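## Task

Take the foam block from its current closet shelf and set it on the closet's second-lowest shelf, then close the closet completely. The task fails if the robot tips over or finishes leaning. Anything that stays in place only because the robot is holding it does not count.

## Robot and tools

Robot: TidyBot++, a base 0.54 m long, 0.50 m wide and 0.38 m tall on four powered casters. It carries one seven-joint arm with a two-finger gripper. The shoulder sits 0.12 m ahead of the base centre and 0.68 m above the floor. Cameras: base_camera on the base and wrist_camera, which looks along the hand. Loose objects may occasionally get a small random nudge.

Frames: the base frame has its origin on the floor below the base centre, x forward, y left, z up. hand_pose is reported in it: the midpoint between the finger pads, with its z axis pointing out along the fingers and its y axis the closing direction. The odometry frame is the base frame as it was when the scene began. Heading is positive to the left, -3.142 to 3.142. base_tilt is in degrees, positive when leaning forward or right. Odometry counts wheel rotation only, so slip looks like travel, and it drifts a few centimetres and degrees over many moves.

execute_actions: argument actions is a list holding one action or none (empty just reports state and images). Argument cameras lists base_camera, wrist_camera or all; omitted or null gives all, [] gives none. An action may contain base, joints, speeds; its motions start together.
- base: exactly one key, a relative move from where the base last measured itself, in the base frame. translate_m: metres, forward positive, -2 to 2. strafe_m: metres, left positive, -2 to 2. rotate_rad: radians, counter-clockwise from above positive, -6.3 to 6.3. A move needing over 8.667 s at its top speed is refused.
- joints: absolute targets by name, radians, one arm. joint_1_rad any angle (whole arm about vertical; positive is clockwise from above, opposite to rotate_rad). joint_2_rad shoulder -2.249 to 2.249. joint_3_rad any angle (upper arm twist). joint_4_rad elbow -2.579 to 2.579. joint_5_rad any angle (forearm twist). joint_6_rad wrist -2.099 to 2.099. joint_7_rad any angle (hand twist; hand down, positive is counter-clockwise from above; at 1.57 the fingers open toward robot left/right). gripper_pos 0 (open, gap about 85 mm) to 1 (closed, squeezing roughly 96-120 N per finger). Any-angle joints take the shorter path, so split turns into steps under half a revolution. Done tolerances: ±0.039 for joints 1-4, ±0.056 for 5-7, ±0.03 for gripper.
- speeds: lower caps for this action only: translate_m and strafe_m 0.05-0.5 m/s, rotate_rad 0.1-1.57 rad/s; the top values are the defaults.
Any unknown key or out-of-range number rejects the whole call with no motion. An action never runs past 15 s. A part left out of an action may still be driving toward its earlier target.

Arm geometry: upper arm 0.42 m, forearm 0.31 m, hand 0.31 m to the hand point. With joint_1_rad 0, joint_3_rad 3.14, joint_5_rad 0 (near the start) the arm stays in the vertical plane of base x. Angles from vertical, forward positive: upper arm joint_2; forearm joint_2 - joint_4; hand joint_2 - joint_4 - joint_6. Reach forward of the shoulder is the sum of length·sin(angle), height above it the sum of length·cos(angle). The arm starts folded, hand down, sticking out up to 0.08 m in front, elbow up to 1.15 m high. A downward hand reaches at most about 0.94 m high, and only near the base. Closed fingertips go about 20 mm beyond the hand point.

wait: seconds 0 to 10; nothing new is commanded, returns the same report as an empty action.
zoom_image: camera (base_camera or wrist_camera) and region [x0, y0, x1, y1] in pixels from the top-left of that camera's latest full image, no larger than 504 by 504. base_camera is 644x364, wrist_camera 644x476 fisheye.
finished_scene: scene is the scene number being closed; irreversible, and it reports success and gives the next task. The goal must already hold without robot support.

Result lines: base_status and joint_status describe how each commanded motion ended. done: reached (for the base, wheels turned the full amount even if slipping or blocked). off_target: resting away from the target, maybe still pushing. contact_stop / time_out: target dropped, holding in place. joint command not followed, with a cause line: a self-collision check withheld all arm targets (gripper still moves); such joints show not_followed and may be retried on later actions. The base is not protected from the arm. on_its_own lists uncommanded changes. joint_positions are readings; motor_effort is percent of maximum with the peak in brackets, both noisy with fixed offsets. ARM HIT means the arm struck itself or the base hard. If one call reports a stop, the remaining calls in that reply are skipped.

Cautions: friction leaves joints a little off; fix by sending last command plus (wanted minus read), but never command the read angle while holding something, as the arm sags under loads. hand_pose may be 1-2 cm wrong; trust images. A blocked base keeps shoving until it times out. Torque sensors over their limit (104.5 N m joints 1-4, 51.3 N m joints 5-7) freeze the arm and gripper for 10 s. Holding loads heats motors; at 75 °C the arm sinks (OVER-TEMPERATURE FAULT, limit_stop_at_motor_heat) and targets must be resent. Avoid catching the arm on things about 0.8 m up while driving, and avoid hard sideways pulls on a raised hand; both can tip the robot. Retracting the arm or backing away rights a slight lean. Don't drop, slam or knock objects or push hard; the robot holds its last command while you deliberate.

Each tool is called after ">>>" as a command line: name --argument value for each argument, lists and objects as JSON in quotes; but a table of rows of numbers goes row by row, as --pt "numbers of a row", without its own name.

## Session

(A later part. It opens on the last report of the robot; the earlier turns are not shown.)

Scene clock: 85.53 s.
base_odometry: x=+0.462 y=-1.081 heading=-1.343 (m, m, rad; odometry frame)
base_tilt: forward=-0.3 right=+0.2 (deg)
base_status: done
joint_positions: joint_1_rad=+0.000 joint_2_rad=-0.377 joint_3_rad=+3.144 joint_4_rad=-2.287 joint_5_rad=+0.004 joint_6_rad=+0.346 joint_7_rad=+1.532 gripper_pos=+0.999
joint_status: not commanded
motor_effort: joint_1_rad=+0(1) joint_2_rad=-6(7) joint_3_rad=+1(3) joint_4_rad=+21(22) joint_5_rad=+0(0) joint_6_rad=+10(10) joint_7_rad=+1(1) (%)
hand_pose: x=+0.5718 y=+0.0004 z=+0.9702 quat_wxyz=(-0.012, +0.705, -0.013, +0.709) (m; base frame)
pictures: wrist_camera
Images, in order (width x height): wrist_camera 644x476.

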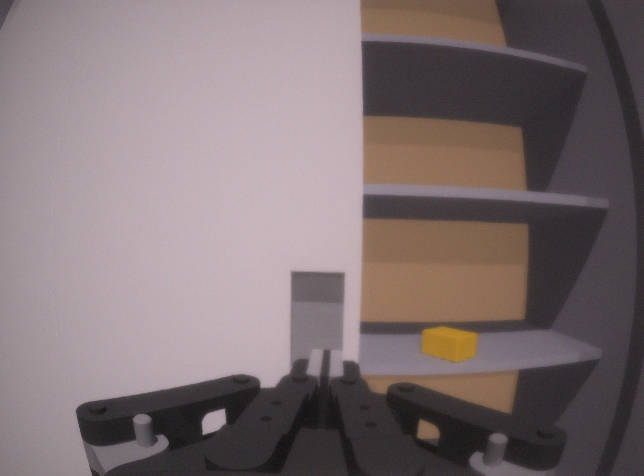

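>>> execute_actions --actions '[{"base":{"strafe_m":0.01},"speeds":{"strafe_m":0.05}}]' --cameras '[]'

>>> execute_actions --actions '[{"base":{"translate_m":0.105},"speeds":{"translate_m":0.05}}]' --cameras '["wrist_camera"]'

>>> execute_actions --actions '[{"base":{"strafe_m":-0.42},"speeds":{"strafe_m":0.1}}]'

>>> execute_actions --actions '[{"base":{"strafe_m":-0.1},"speeds":{"strafe_m":0.05}}]'

>>> execute_actions --actions '[{"base":{"translate_m":-0.15},"joints":{"joint_1_rad":-0.1}}]'

Scene clock: 89.10 s.
base_odometry: x=+0.472 y=-1.079 heading=-1.343 (m, m, rad; odometry frame)
base_tilt: forward=-0.4 right=+0.2 (deg)
base_status: done
joint_positions: joint_1_rad=+0.000 joint_2_rad=-0.377 joint_3_rad=+3.143 joint_4_rad=-2.287 joint_5_rad=+0.004 joint_6_rad=+0.346 joint_7_rad=+1.532 gripper_pos=+0.999
joint_status: not commanded
motor_effort: joint_1_rad=+1(0) joint_2_rad=-5(6) joint_3_rad=+1(3) joint_4_rad=+22(22) joint_5_rad=-1(0) joint_6_rad=+9(10) joint_7_rad=+1(1) (%)
hand_pose: x=+0.5718 y=+0.0007 z=+0.9702 quat_wxyz=(-0.013, +0.705, -0.013, +0.709) (m; base frame)
pictures: none
No camera images: the call's "cameras" was empty. Leave "cameras" out to get every camera's image.

Scene clock: 91.67 s.
base_odometry: x=+0.496 y=-1.181 heading=-1.343 (m, m, rad; odometry frame)
base_tilt: forward=-0.3 right=+0.1 (deg)
base_status: done
joint_positions: joint_1_rad=+0.000 joint_2_rad=-0.379 joint_3_rad=+3.143 joint_4_rad=-2.288 joint_5_rad=+0.004 joint_6_rad=+0.345 joint_7_rad=+1.532 gripper_pos=+0.999
joint_status: not commanded
motor_effort: joint_1_rad=+0(0) joint_2_rad=-6(8) joint_3_rad=+1(2) joint_4_rad=+21(22) joint_5_rad=-1(0) joint_6_rad=+10(10) joint_7_rad=+1(1) (%)
hand_pose: x=+0.5712 y=+0.0007 z=+0.9707 quat_wxyz=(-0.013, +0.704, -0.013, +0.710) (m; base frame)
pictures: wrist_camera
Images, in order (width x height): wrist_camera 644x476.

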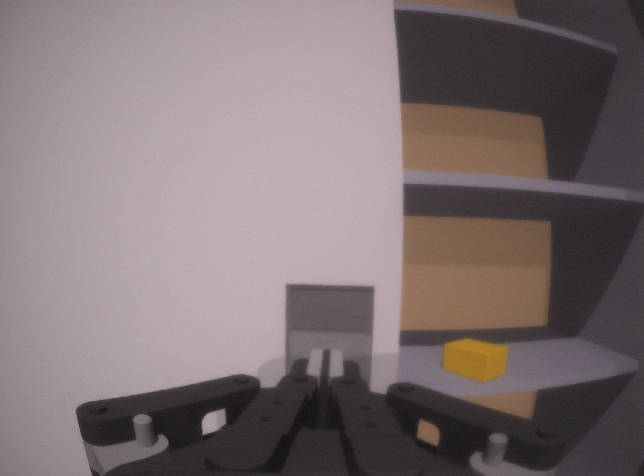

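Scene clock: 96.43 s.
base_odometry: x=+0.086 y=-1.276 heading=-1.342 (m, m, rad; odometry frame)
base_tilt: forward=-0.4 right=+0.3 (deg)
base_status: done
joint_positions: joint_1_rad=+0.000 joint_2_rad=-0.379 joint_3_rad=+3.143 joint_4_rad=-2.288 joint_5_rad=+0.004 joint_6_rad=+0.345 joint_7_rad=+1.532 gripper_pos=+0.999
joint_status: not commanded
motor_effort: joint_1_rad=+1(1) joint_2_rad=-5(6) joint_3_rad=+1(3) joint_4_rad=+22(22) joint_5_rad=+0(0) joint_6_rad=+10(9) joint_7_rad=+1(1) (%)
hand_pose: x=+0.5712 y=+0.0007 z=+0.9707 quat_wxyz=(-0.013, +0.704, -0.013, +0.709) (m; base frame)
pictures: base_camera, wrist_camera
Images, in order (width x height): base_camera 644x364, wrist_camera 644x476.

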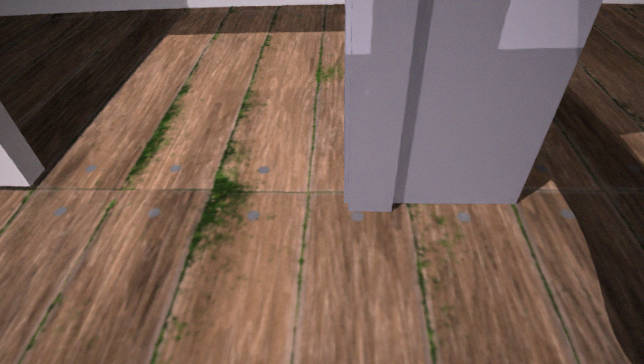

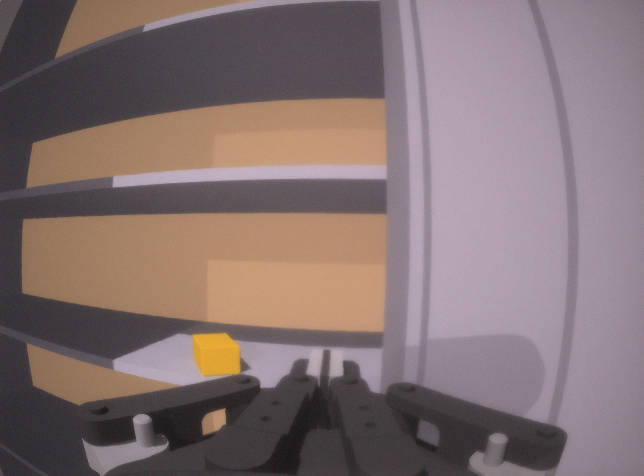

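Scene clock: 98.97 s.
base_odometry: x=-0.011 y=-1.299 heading=-1.342 (m, m, rad; odometry frame)
base_tilt: forward=-0.3 right=+0.2 (deg)
base_status: done
joint_positions: joint_1_rad=-0.075 joint_2_rad=-0.393 joint_3_rad=+3.051 joint_4_rad=-2.296 joint_5_rad=+0.019 joint_6_rad=+0.345 joint_7_rad=+1.532 gripper_pos=+0.999
joint_status: not commanded
motor_effort: joint_1_rad=+14(17) joint_2_rad=-5(7) joint_3_rad=+19(22) joint_4_rad=+20(25) joint_5_rad=-5(7) joint_6_rad=+9(10) joint_7_rad=+1(1) (%)
hand_pose: x=+0.5579 y=+0.0842 z=+0.9708 quat_wxyz=(-0.054, +0.700, +0.063, +0.709) (m; base frame)
pictures: base_camera, wrist_camera
Images, in order (width x height): base_camera 644x364, wrist_camera 644x476.

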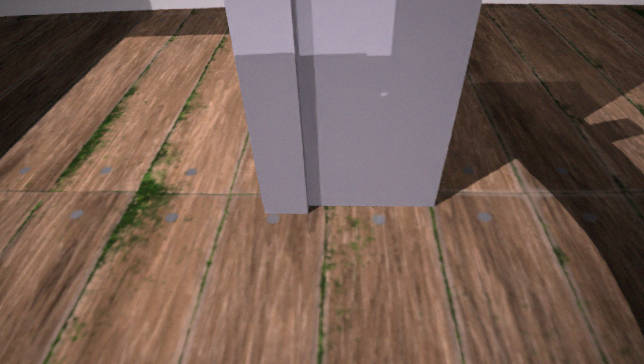

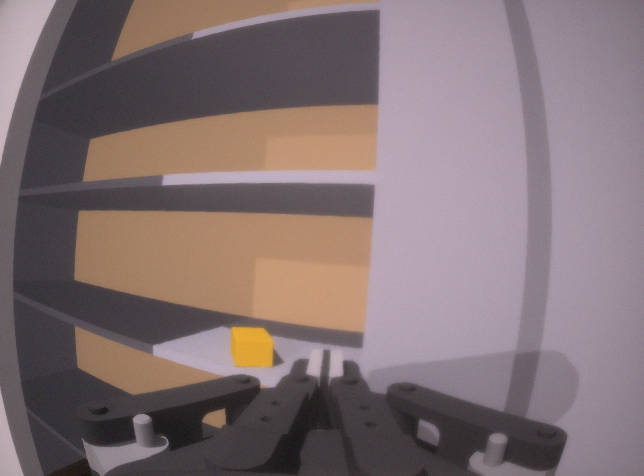

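Scene clock: 100.43 s.
base_odometry: x=-0.045 y=-1.153 heading=-1.342 (m, m, rad; odometry frame)
base_tilt: forward=-0.4 right=+0.3 (deg)
base_status: done
joint_positions: joint_1_rad=-0.087 joint_2_rad=-0.393 joint_3_rad=+3.136 joint_4_rad=-2.296 joint_5_rad=+0.019 joint_6_rad=+0.344 joint_7_rad=+1.532 gripper_pos=+0.999
joint_status: all done
motor_effort: joint_1_rad=+0(14) joint_2_rad=-5(8) joint_3_rad=+1(19) joint_4_rad=+21(22) joint_5_rad=+0(5) joint_6_rad=+9(10) joint_7_rad=+1(1) (%)
hand_pose: x=+0.5638 y=+0.0454 z=+0.9720 quat_wxyz=(-0.042, +0.702, +0.028, +0.710) (m; base frame)
pictures: base_camera, wrist_camera
Images, in order (width x height): base_camera 644x364, wrist_camera 644x476.

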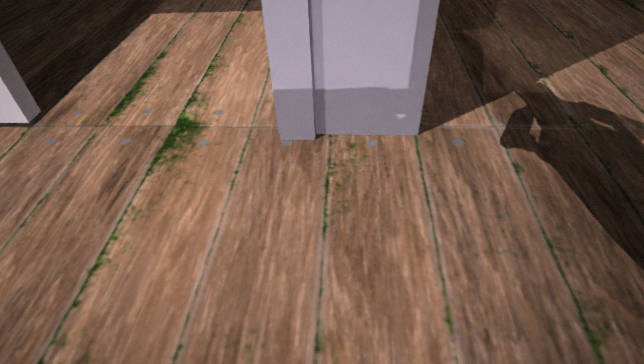

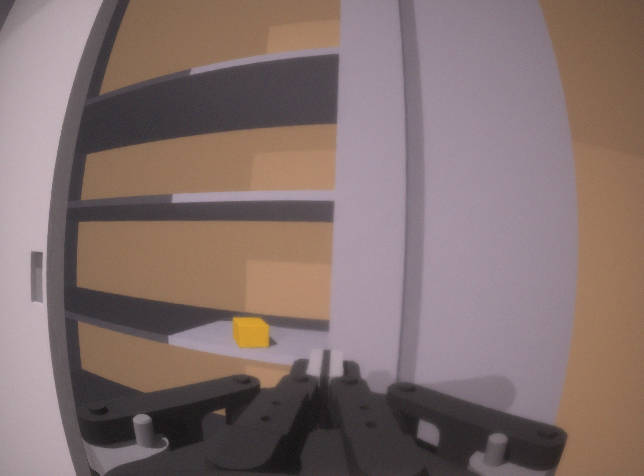

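Missed. Retry, keeping the yaw.

>>> execute_actions --actions '[{"base":{"strafe_m":0.472}}]' --cameras '[]'

>>> execute_actions --actions '[{"base":{"translate_m":0.14},"speeds":{"translate_m":0.1}}]' --cameras '["wrist_camera"]'

Scene clock: 104.43 s.
base_odometry: x=+0.415 y=-1.046 heading=-1.342 (m, m, rad; odometry frame)
base_tilt: forward=-0.4 right=+0.2 (deg)
base_status: done
joint_positions: joint_1_rad=-0.090 joint_2_rad=-0.393 joint_3_rad=+3.136 joint_4_rad=-2.296 joint_5_rad=+0.019 joint_6_rad=+0.344 joint_7_rad=+1.532 gripper_pos=+0.999
joint_status: not commanded
motor_effort: joint_1_rad=+0(1) joint_2_rad=-5(6) joint_3_rad=+1(3) joint_4_rad=+22(22) joint_5_rad=-1(1) joint_6_rad=+10(10) joint_7_rad=+1(1) (%)
hand_pose: x=+0.5637 y=+0.0465 z=+0.9720 quat_wxyz=(-0.043, +0.702, +0.029, +0.710) (m; base frame)
pictures: none
No camera images: the call's "cameras" was empty. Leave "cameras" out to get every camera's image.

Scene clock: 106.40 s.
base_odometry: x=+0.447 y=-1.182 heading=-1.342 (m, m, rad; odometry frame)
base_tilt: forward=-0.3 right=+0.2 (deg)
base_status: done
joint_positions: joint_1_rad=-0.090 joint_2_rad=-0.393 joint_3_rad=+3.136 joint_4_rad=-2.296 joint_5_rad=+0.019 joint_6_rad=+0.344 joint_7_rad=+1.532 gripper_pos=+0.999
joint_status: not commanded
motor_effort: joint_1_rad=+0(0) joint_2_rad=-5(8) joint_3_rad=+1(2) joint_4_rad=+22(22) joint_5_rad=+0(1) joint_6_rad=+10(10) joint_7_rad=+1(1) (%)
hand_pose: x=+0.5639 y=+0.0465 z=+0.9716 quat_wxyz=(-0.043, +0.702, +0.029, +0.710) (m; base frame)
pictures: wrist_camera
Images, in order (width x height): wrist_camera 644x476.

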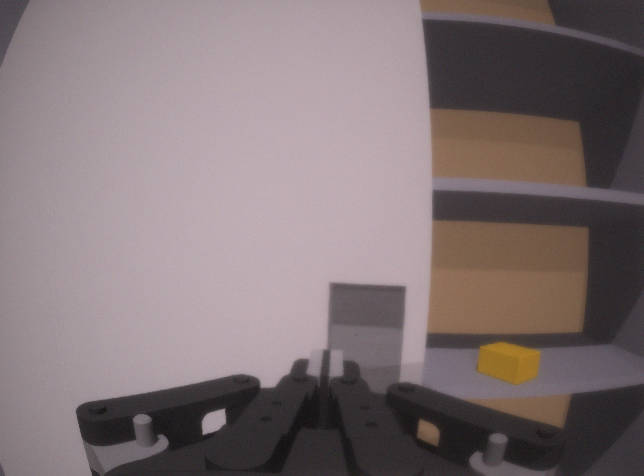

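>>> execute_actions --actions '[{"base":{"strafe_m":-0.017},"speeds":{"strafe_m":0.05}}]' --cameras '[]'

>>> execute_actions --actions '[{"base":{"translate_m":0.05},"speeds":{"translate_m":0.05}}]' --cameras '["wrist_camera"]'

>>> execute_actions --actions '[{"base":{"strafe_m":-0.4},"speeds":{"strafe_m":0.1}}]'

Scene clock: 109.23 s.
base_odometry: x=+0.430 y=-1.186 heading=-1.341 (m, m, rad; odometry frame)
base_tilt: forward=-0.3 right=+0.2 (deg)
base_status: done
joint_positions: joint_1_rad=-0.090 joint_2_rad=-0.393 joint_3_rad=+3.136 joint_4_rad=-2.296 joint_5_rad=+0.019 joint_6_rad=+0.344 joint_7_rad=+1.532 gripper_pos=+0.999
joint_status: not commanded
motor_effort: joint_1_rad=+0(1) joint_2_rad=-5(6) joint_3_rad=+1(3) joint_4_rad=+22(22) joint_5_rad=+0(0) joint_6_rad=+9(9) joint_7_rad=+1(1) (%)
hand_pose: x=+0.5639 y=+0.0466 z=+0.9716 quat_wxyz=(-0.043, +0.702, +0.029, +0.710) (m; base frame)
pictures: none
No camera images: the call's "cameras" was empty. Leave "cameras" out to get every camera's image.

Scene clock: 110.77 s.
base_odometry: x=+0.441 y=-1.235 heading=-1.341 (m, m, rad; odometry frame)
base_tilt: forward=-0.4 right=+0.2 (deg)
base_status: done
joint_positions: joint_1_rad=-0.092 joint_2_rad=-0.408 joint_3_rad=+3.136 joint_4_rad=-2.306 joint_5_rad=+0.019 joint_6_rad=+0.342 joint_7_rad=+1.532 gripper_pos=+0.999
joint_status: not commanded
motor_effort: joint_1_rad=+1(2) joint_2_rad=+0(6) joint_3_rad=+2(3) joint_4_rad=+22(27) joint_5_rad=+0(0) joint_6_rad=+8(10) joint_7_rad=+1(1) (%)
hand_pose: x=+0.5585 y=+0.0470 z=+0.9713 quat_wxyz=(-0.044, +0.701, +0.030, +0.711) (m; base frame)
pictures: wrist_camera
Images, in order (width x height): wrist_camera 644x476.

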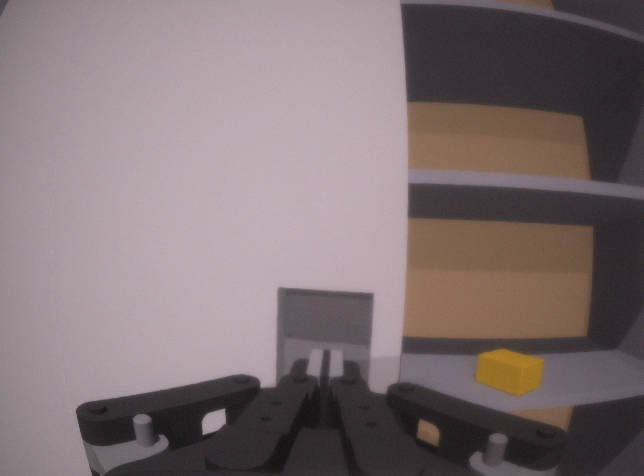

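Scene clock: 115.33 s.
base_odometry: x=+0.052 y=-1.326 heading=-1.341 (m, m, rad; odometry frame)
base_tilt: forward=-0.4 right=+0.2 (deg)
base_status: done
joint_positions: joint_1_rad=-0.159 joint_2_rad=-0.445 joint_3_rad=+3.071 joint_4_rad=-2.331 joint_5_rad=+0.019 joint_6_rad=+0.336 joint_7_rad=+1.532 gripper_pos=+0.999
joint_status: not commanded
motor_effort: joint_1_rad=+10(15) joint_2_rad=+9(11) joint_3_rad=+14(19) joint_4_rad=+29(31) joint_5_rad=-4(6) joint_6_rad=+10(12) joint_7_rad=+1(1) (%)
hand_pose: x=+0.5343 y=+0.1065 z=+0.9693 quat_wxyz=(-0.078, +0.695, +0.083, +0.709) (m; base frame)
pictures: base_camera, wrist_camera
Images, in order (width x height): base_camera 644x364, wrist_camera 644x476.

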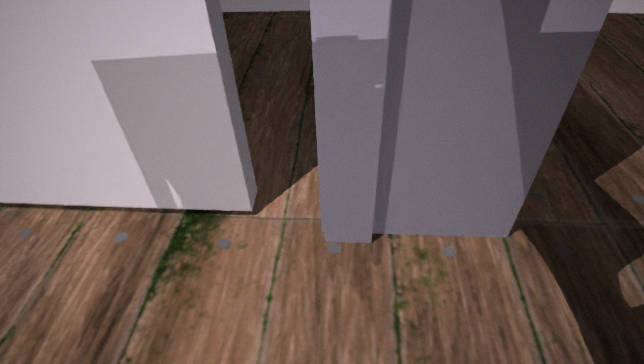

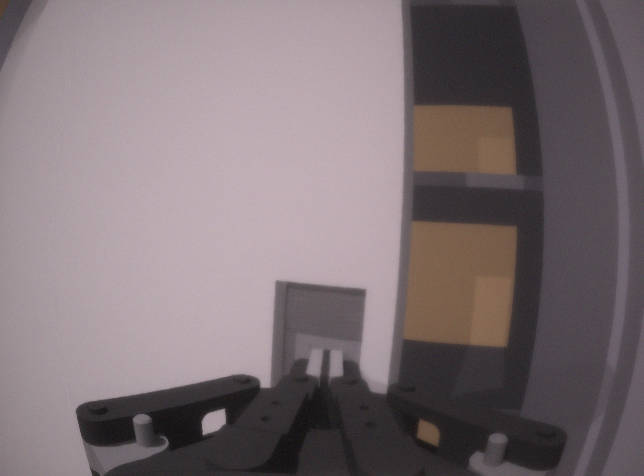

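>>> execute_actions --actions '[{"base":{"strafe_m":-0.1},"speeds":{"strafe_m":0.05},"joints":{"joint_2_rad":-0.44}}]'

Scene clock: 119.67 s.
base_odometry: x=-0.045 y=-1.349 heading=-1.341 (m, m, rad; odometry frame)
base_tilt: forward=-0.4 right=+0.2 (deg)
base_status: done
joint_positions: joint_1_rad=-0.189 joint_2_rad=-0.459 joint_3_rad=+3.030 joint_4_rad=-2.331 joint_5_rad=+0.019 joint_6_rad=+0.323 joint_7_rad=+1.532 gripper_pos=+0.999
joint_status: all done
motor_effort: joint_1_rad=+16(20) joint_2_rad=+3(9) joint_3_rad=+23(26) joint_4_rad=+23(31) joint_5_rad=-6(6) joint_6_rad=+9(13) joint_7_rad=+1(2) (%)
hand_pose: x=+0.5211 y=+0.1377 z=+0.9700 quat_wxyz=(-0.095, +0.692, +0.113, +0.707) (m; base frame)
pictures: base_camera, wrist_camera
Images, in order (width x height): base_camera 644x364, wrist_camera 644x476.

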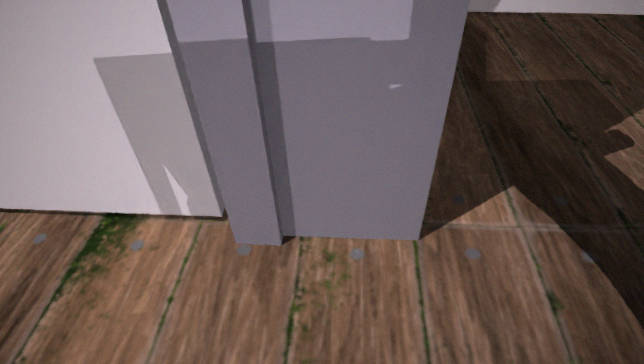

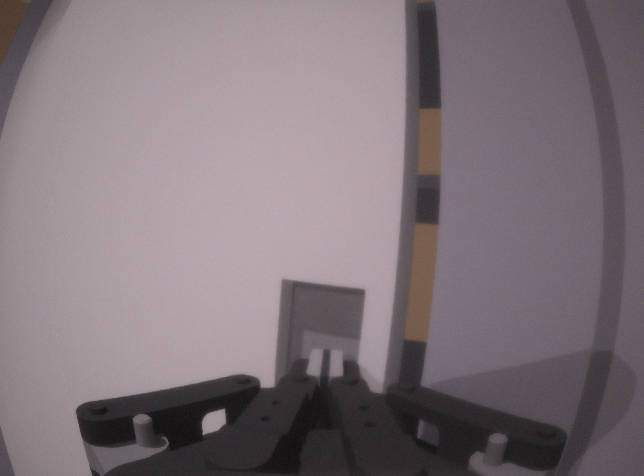

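>>> execute_actions --actions '[{"base":{"strafe_m":0.1},"joints":{"joint_1_rad":0.05,"joint_2_rad":-0.48}}]' --cameras '["wrist_camera"]'

>>> execute_actions --actions '[{"base":{"strafe_m":0.1},"joints":{"joint_1_rad":0.3}}]'

Scene clock: 124.07 s.
base_odometry: x=+0.052 y=-1.326 heading=-1.341 (m, m, rad; odometry frame)
base_tilt: forward=-0.3 right=+0.2 (deg)
base_status: done
joint_positions: joint_1_rad=+0.009 joint_2_rad=-0.502 joint_3_rad=+3.084 joint_4_rad=-2.343 joint_5_rad=+0.019 joint_6_rad=+0.319 joint_7_rad=+1.532 gripper_pos=+0.999
joint_status: joint_1_rad off_target (ended at +0.009, target +0.050); the others done
motor_effort: joint_1_rad=+5(17) joint_2_rad=+5(8) joint_3_rad=+8(23) joint_4_rad=+29(32) joint_5_rad=-3(6) joint_6_rad=+13(15) joint_7_rad=+1(2) (%)
hand_pose: x=+0.5293 y=+0.0283 z=+0.9808 quat_wxyz=(-0.015, +0.690, +0.019, +0.724) (m; base frame)
pictures: wrist_camera
Images, in order (width x height): wrist_camera 644x476.

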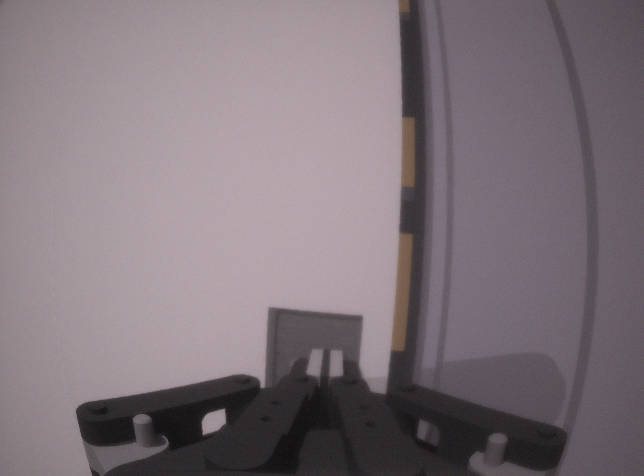

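Scene clock: 125.67 s.
base_odometry: x=+0.150 y=-1.303 heading=-1.341 (m, m, rad; odometry frame)
base_tilt: forward=-0.3 right=+0.2 (deg)
base_status: done
joint_positions: joint_1_rad=+0.269 joint_2_rad=-0.497 joint_3_rad=+3.104 joint_4_rad=-2.335 joint_5_rad=+0.019 joint_6_rad=+0.319 joint_7_rad=+1.532 gripper_pos=+0.999
joint_status: all done
motor_effort: joint_1_rad=+7(9) joint_2_rad=-2(5) joint_3_rad=+10(14) joint_4_rad=+22(29) joint_5_rad=-2(3) joint_6_rad=+9(13) joint_7_rad=+1(1) (%)
hand_pose: x=+0.5229 y=-0.0881 z=+0.9845 quat_wxyz=(+0.082, +0.684, -0.080, +0.721) (m; base frame)
pictures: base_camera, wrist_camera
Images, in order (width x height): base_camera 644x364, wrist_camera 644x476.

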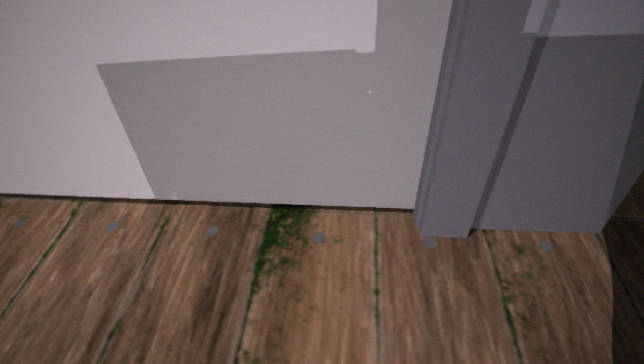

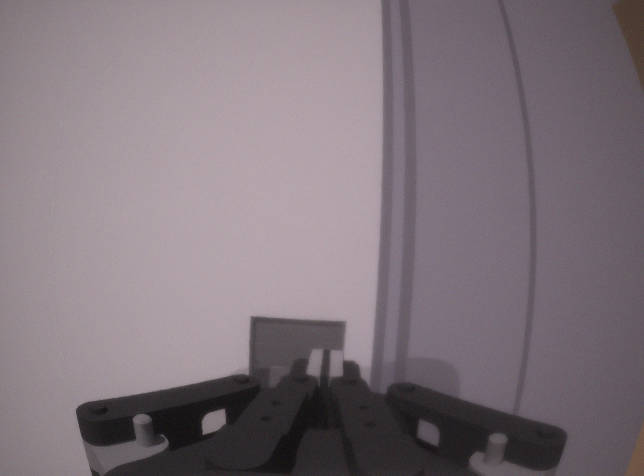

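Shut.

>>> execute_actions --actions '[{"base":{"translate_m":-0.1},"speeds":{"translate_m":0.15}}]' --cameras '[]'

>>> finished_scene --scene 2

Scene clock: 128.97 s.
base_odometry: x=+0.127 y=-1.205 heading=-1.341 (m, m, rad; odometry frame)
base_tilt: forward=-0.3 right=+0.3 (deg)
base_status: done
joint_positions: joint_1_rad=+0.290 joint_2_rad=-0.491 joint_3_rad=+3.126 joint_4_rad=-2.333 joint_5_rad=+0.019 joint_6_rad=+0.319 joint_7_rad=+1.532 gripper_pos=+0.999
joint_status: not commanded
motor_effort: joint_1_rad=+1(8) joint_2_rad=-2(5) joint_3_rad=+2(10) joint_4_rad=+22(22) joint_5_rad=-1(4) joint_6_rad=+9(10) joint_7_rad=+1(1) (%)
hand_pose: x=+0.5201 y=-0.1083 z=+0.9834 quat_wxyz=(+0.093, +0.683, -0.098, +0.718) (m; base frame)
pictures: none
No camera images: the call's "cameras" was empty. Leave "cameras" out to get every camera's image.

The scene is finished: the task was done.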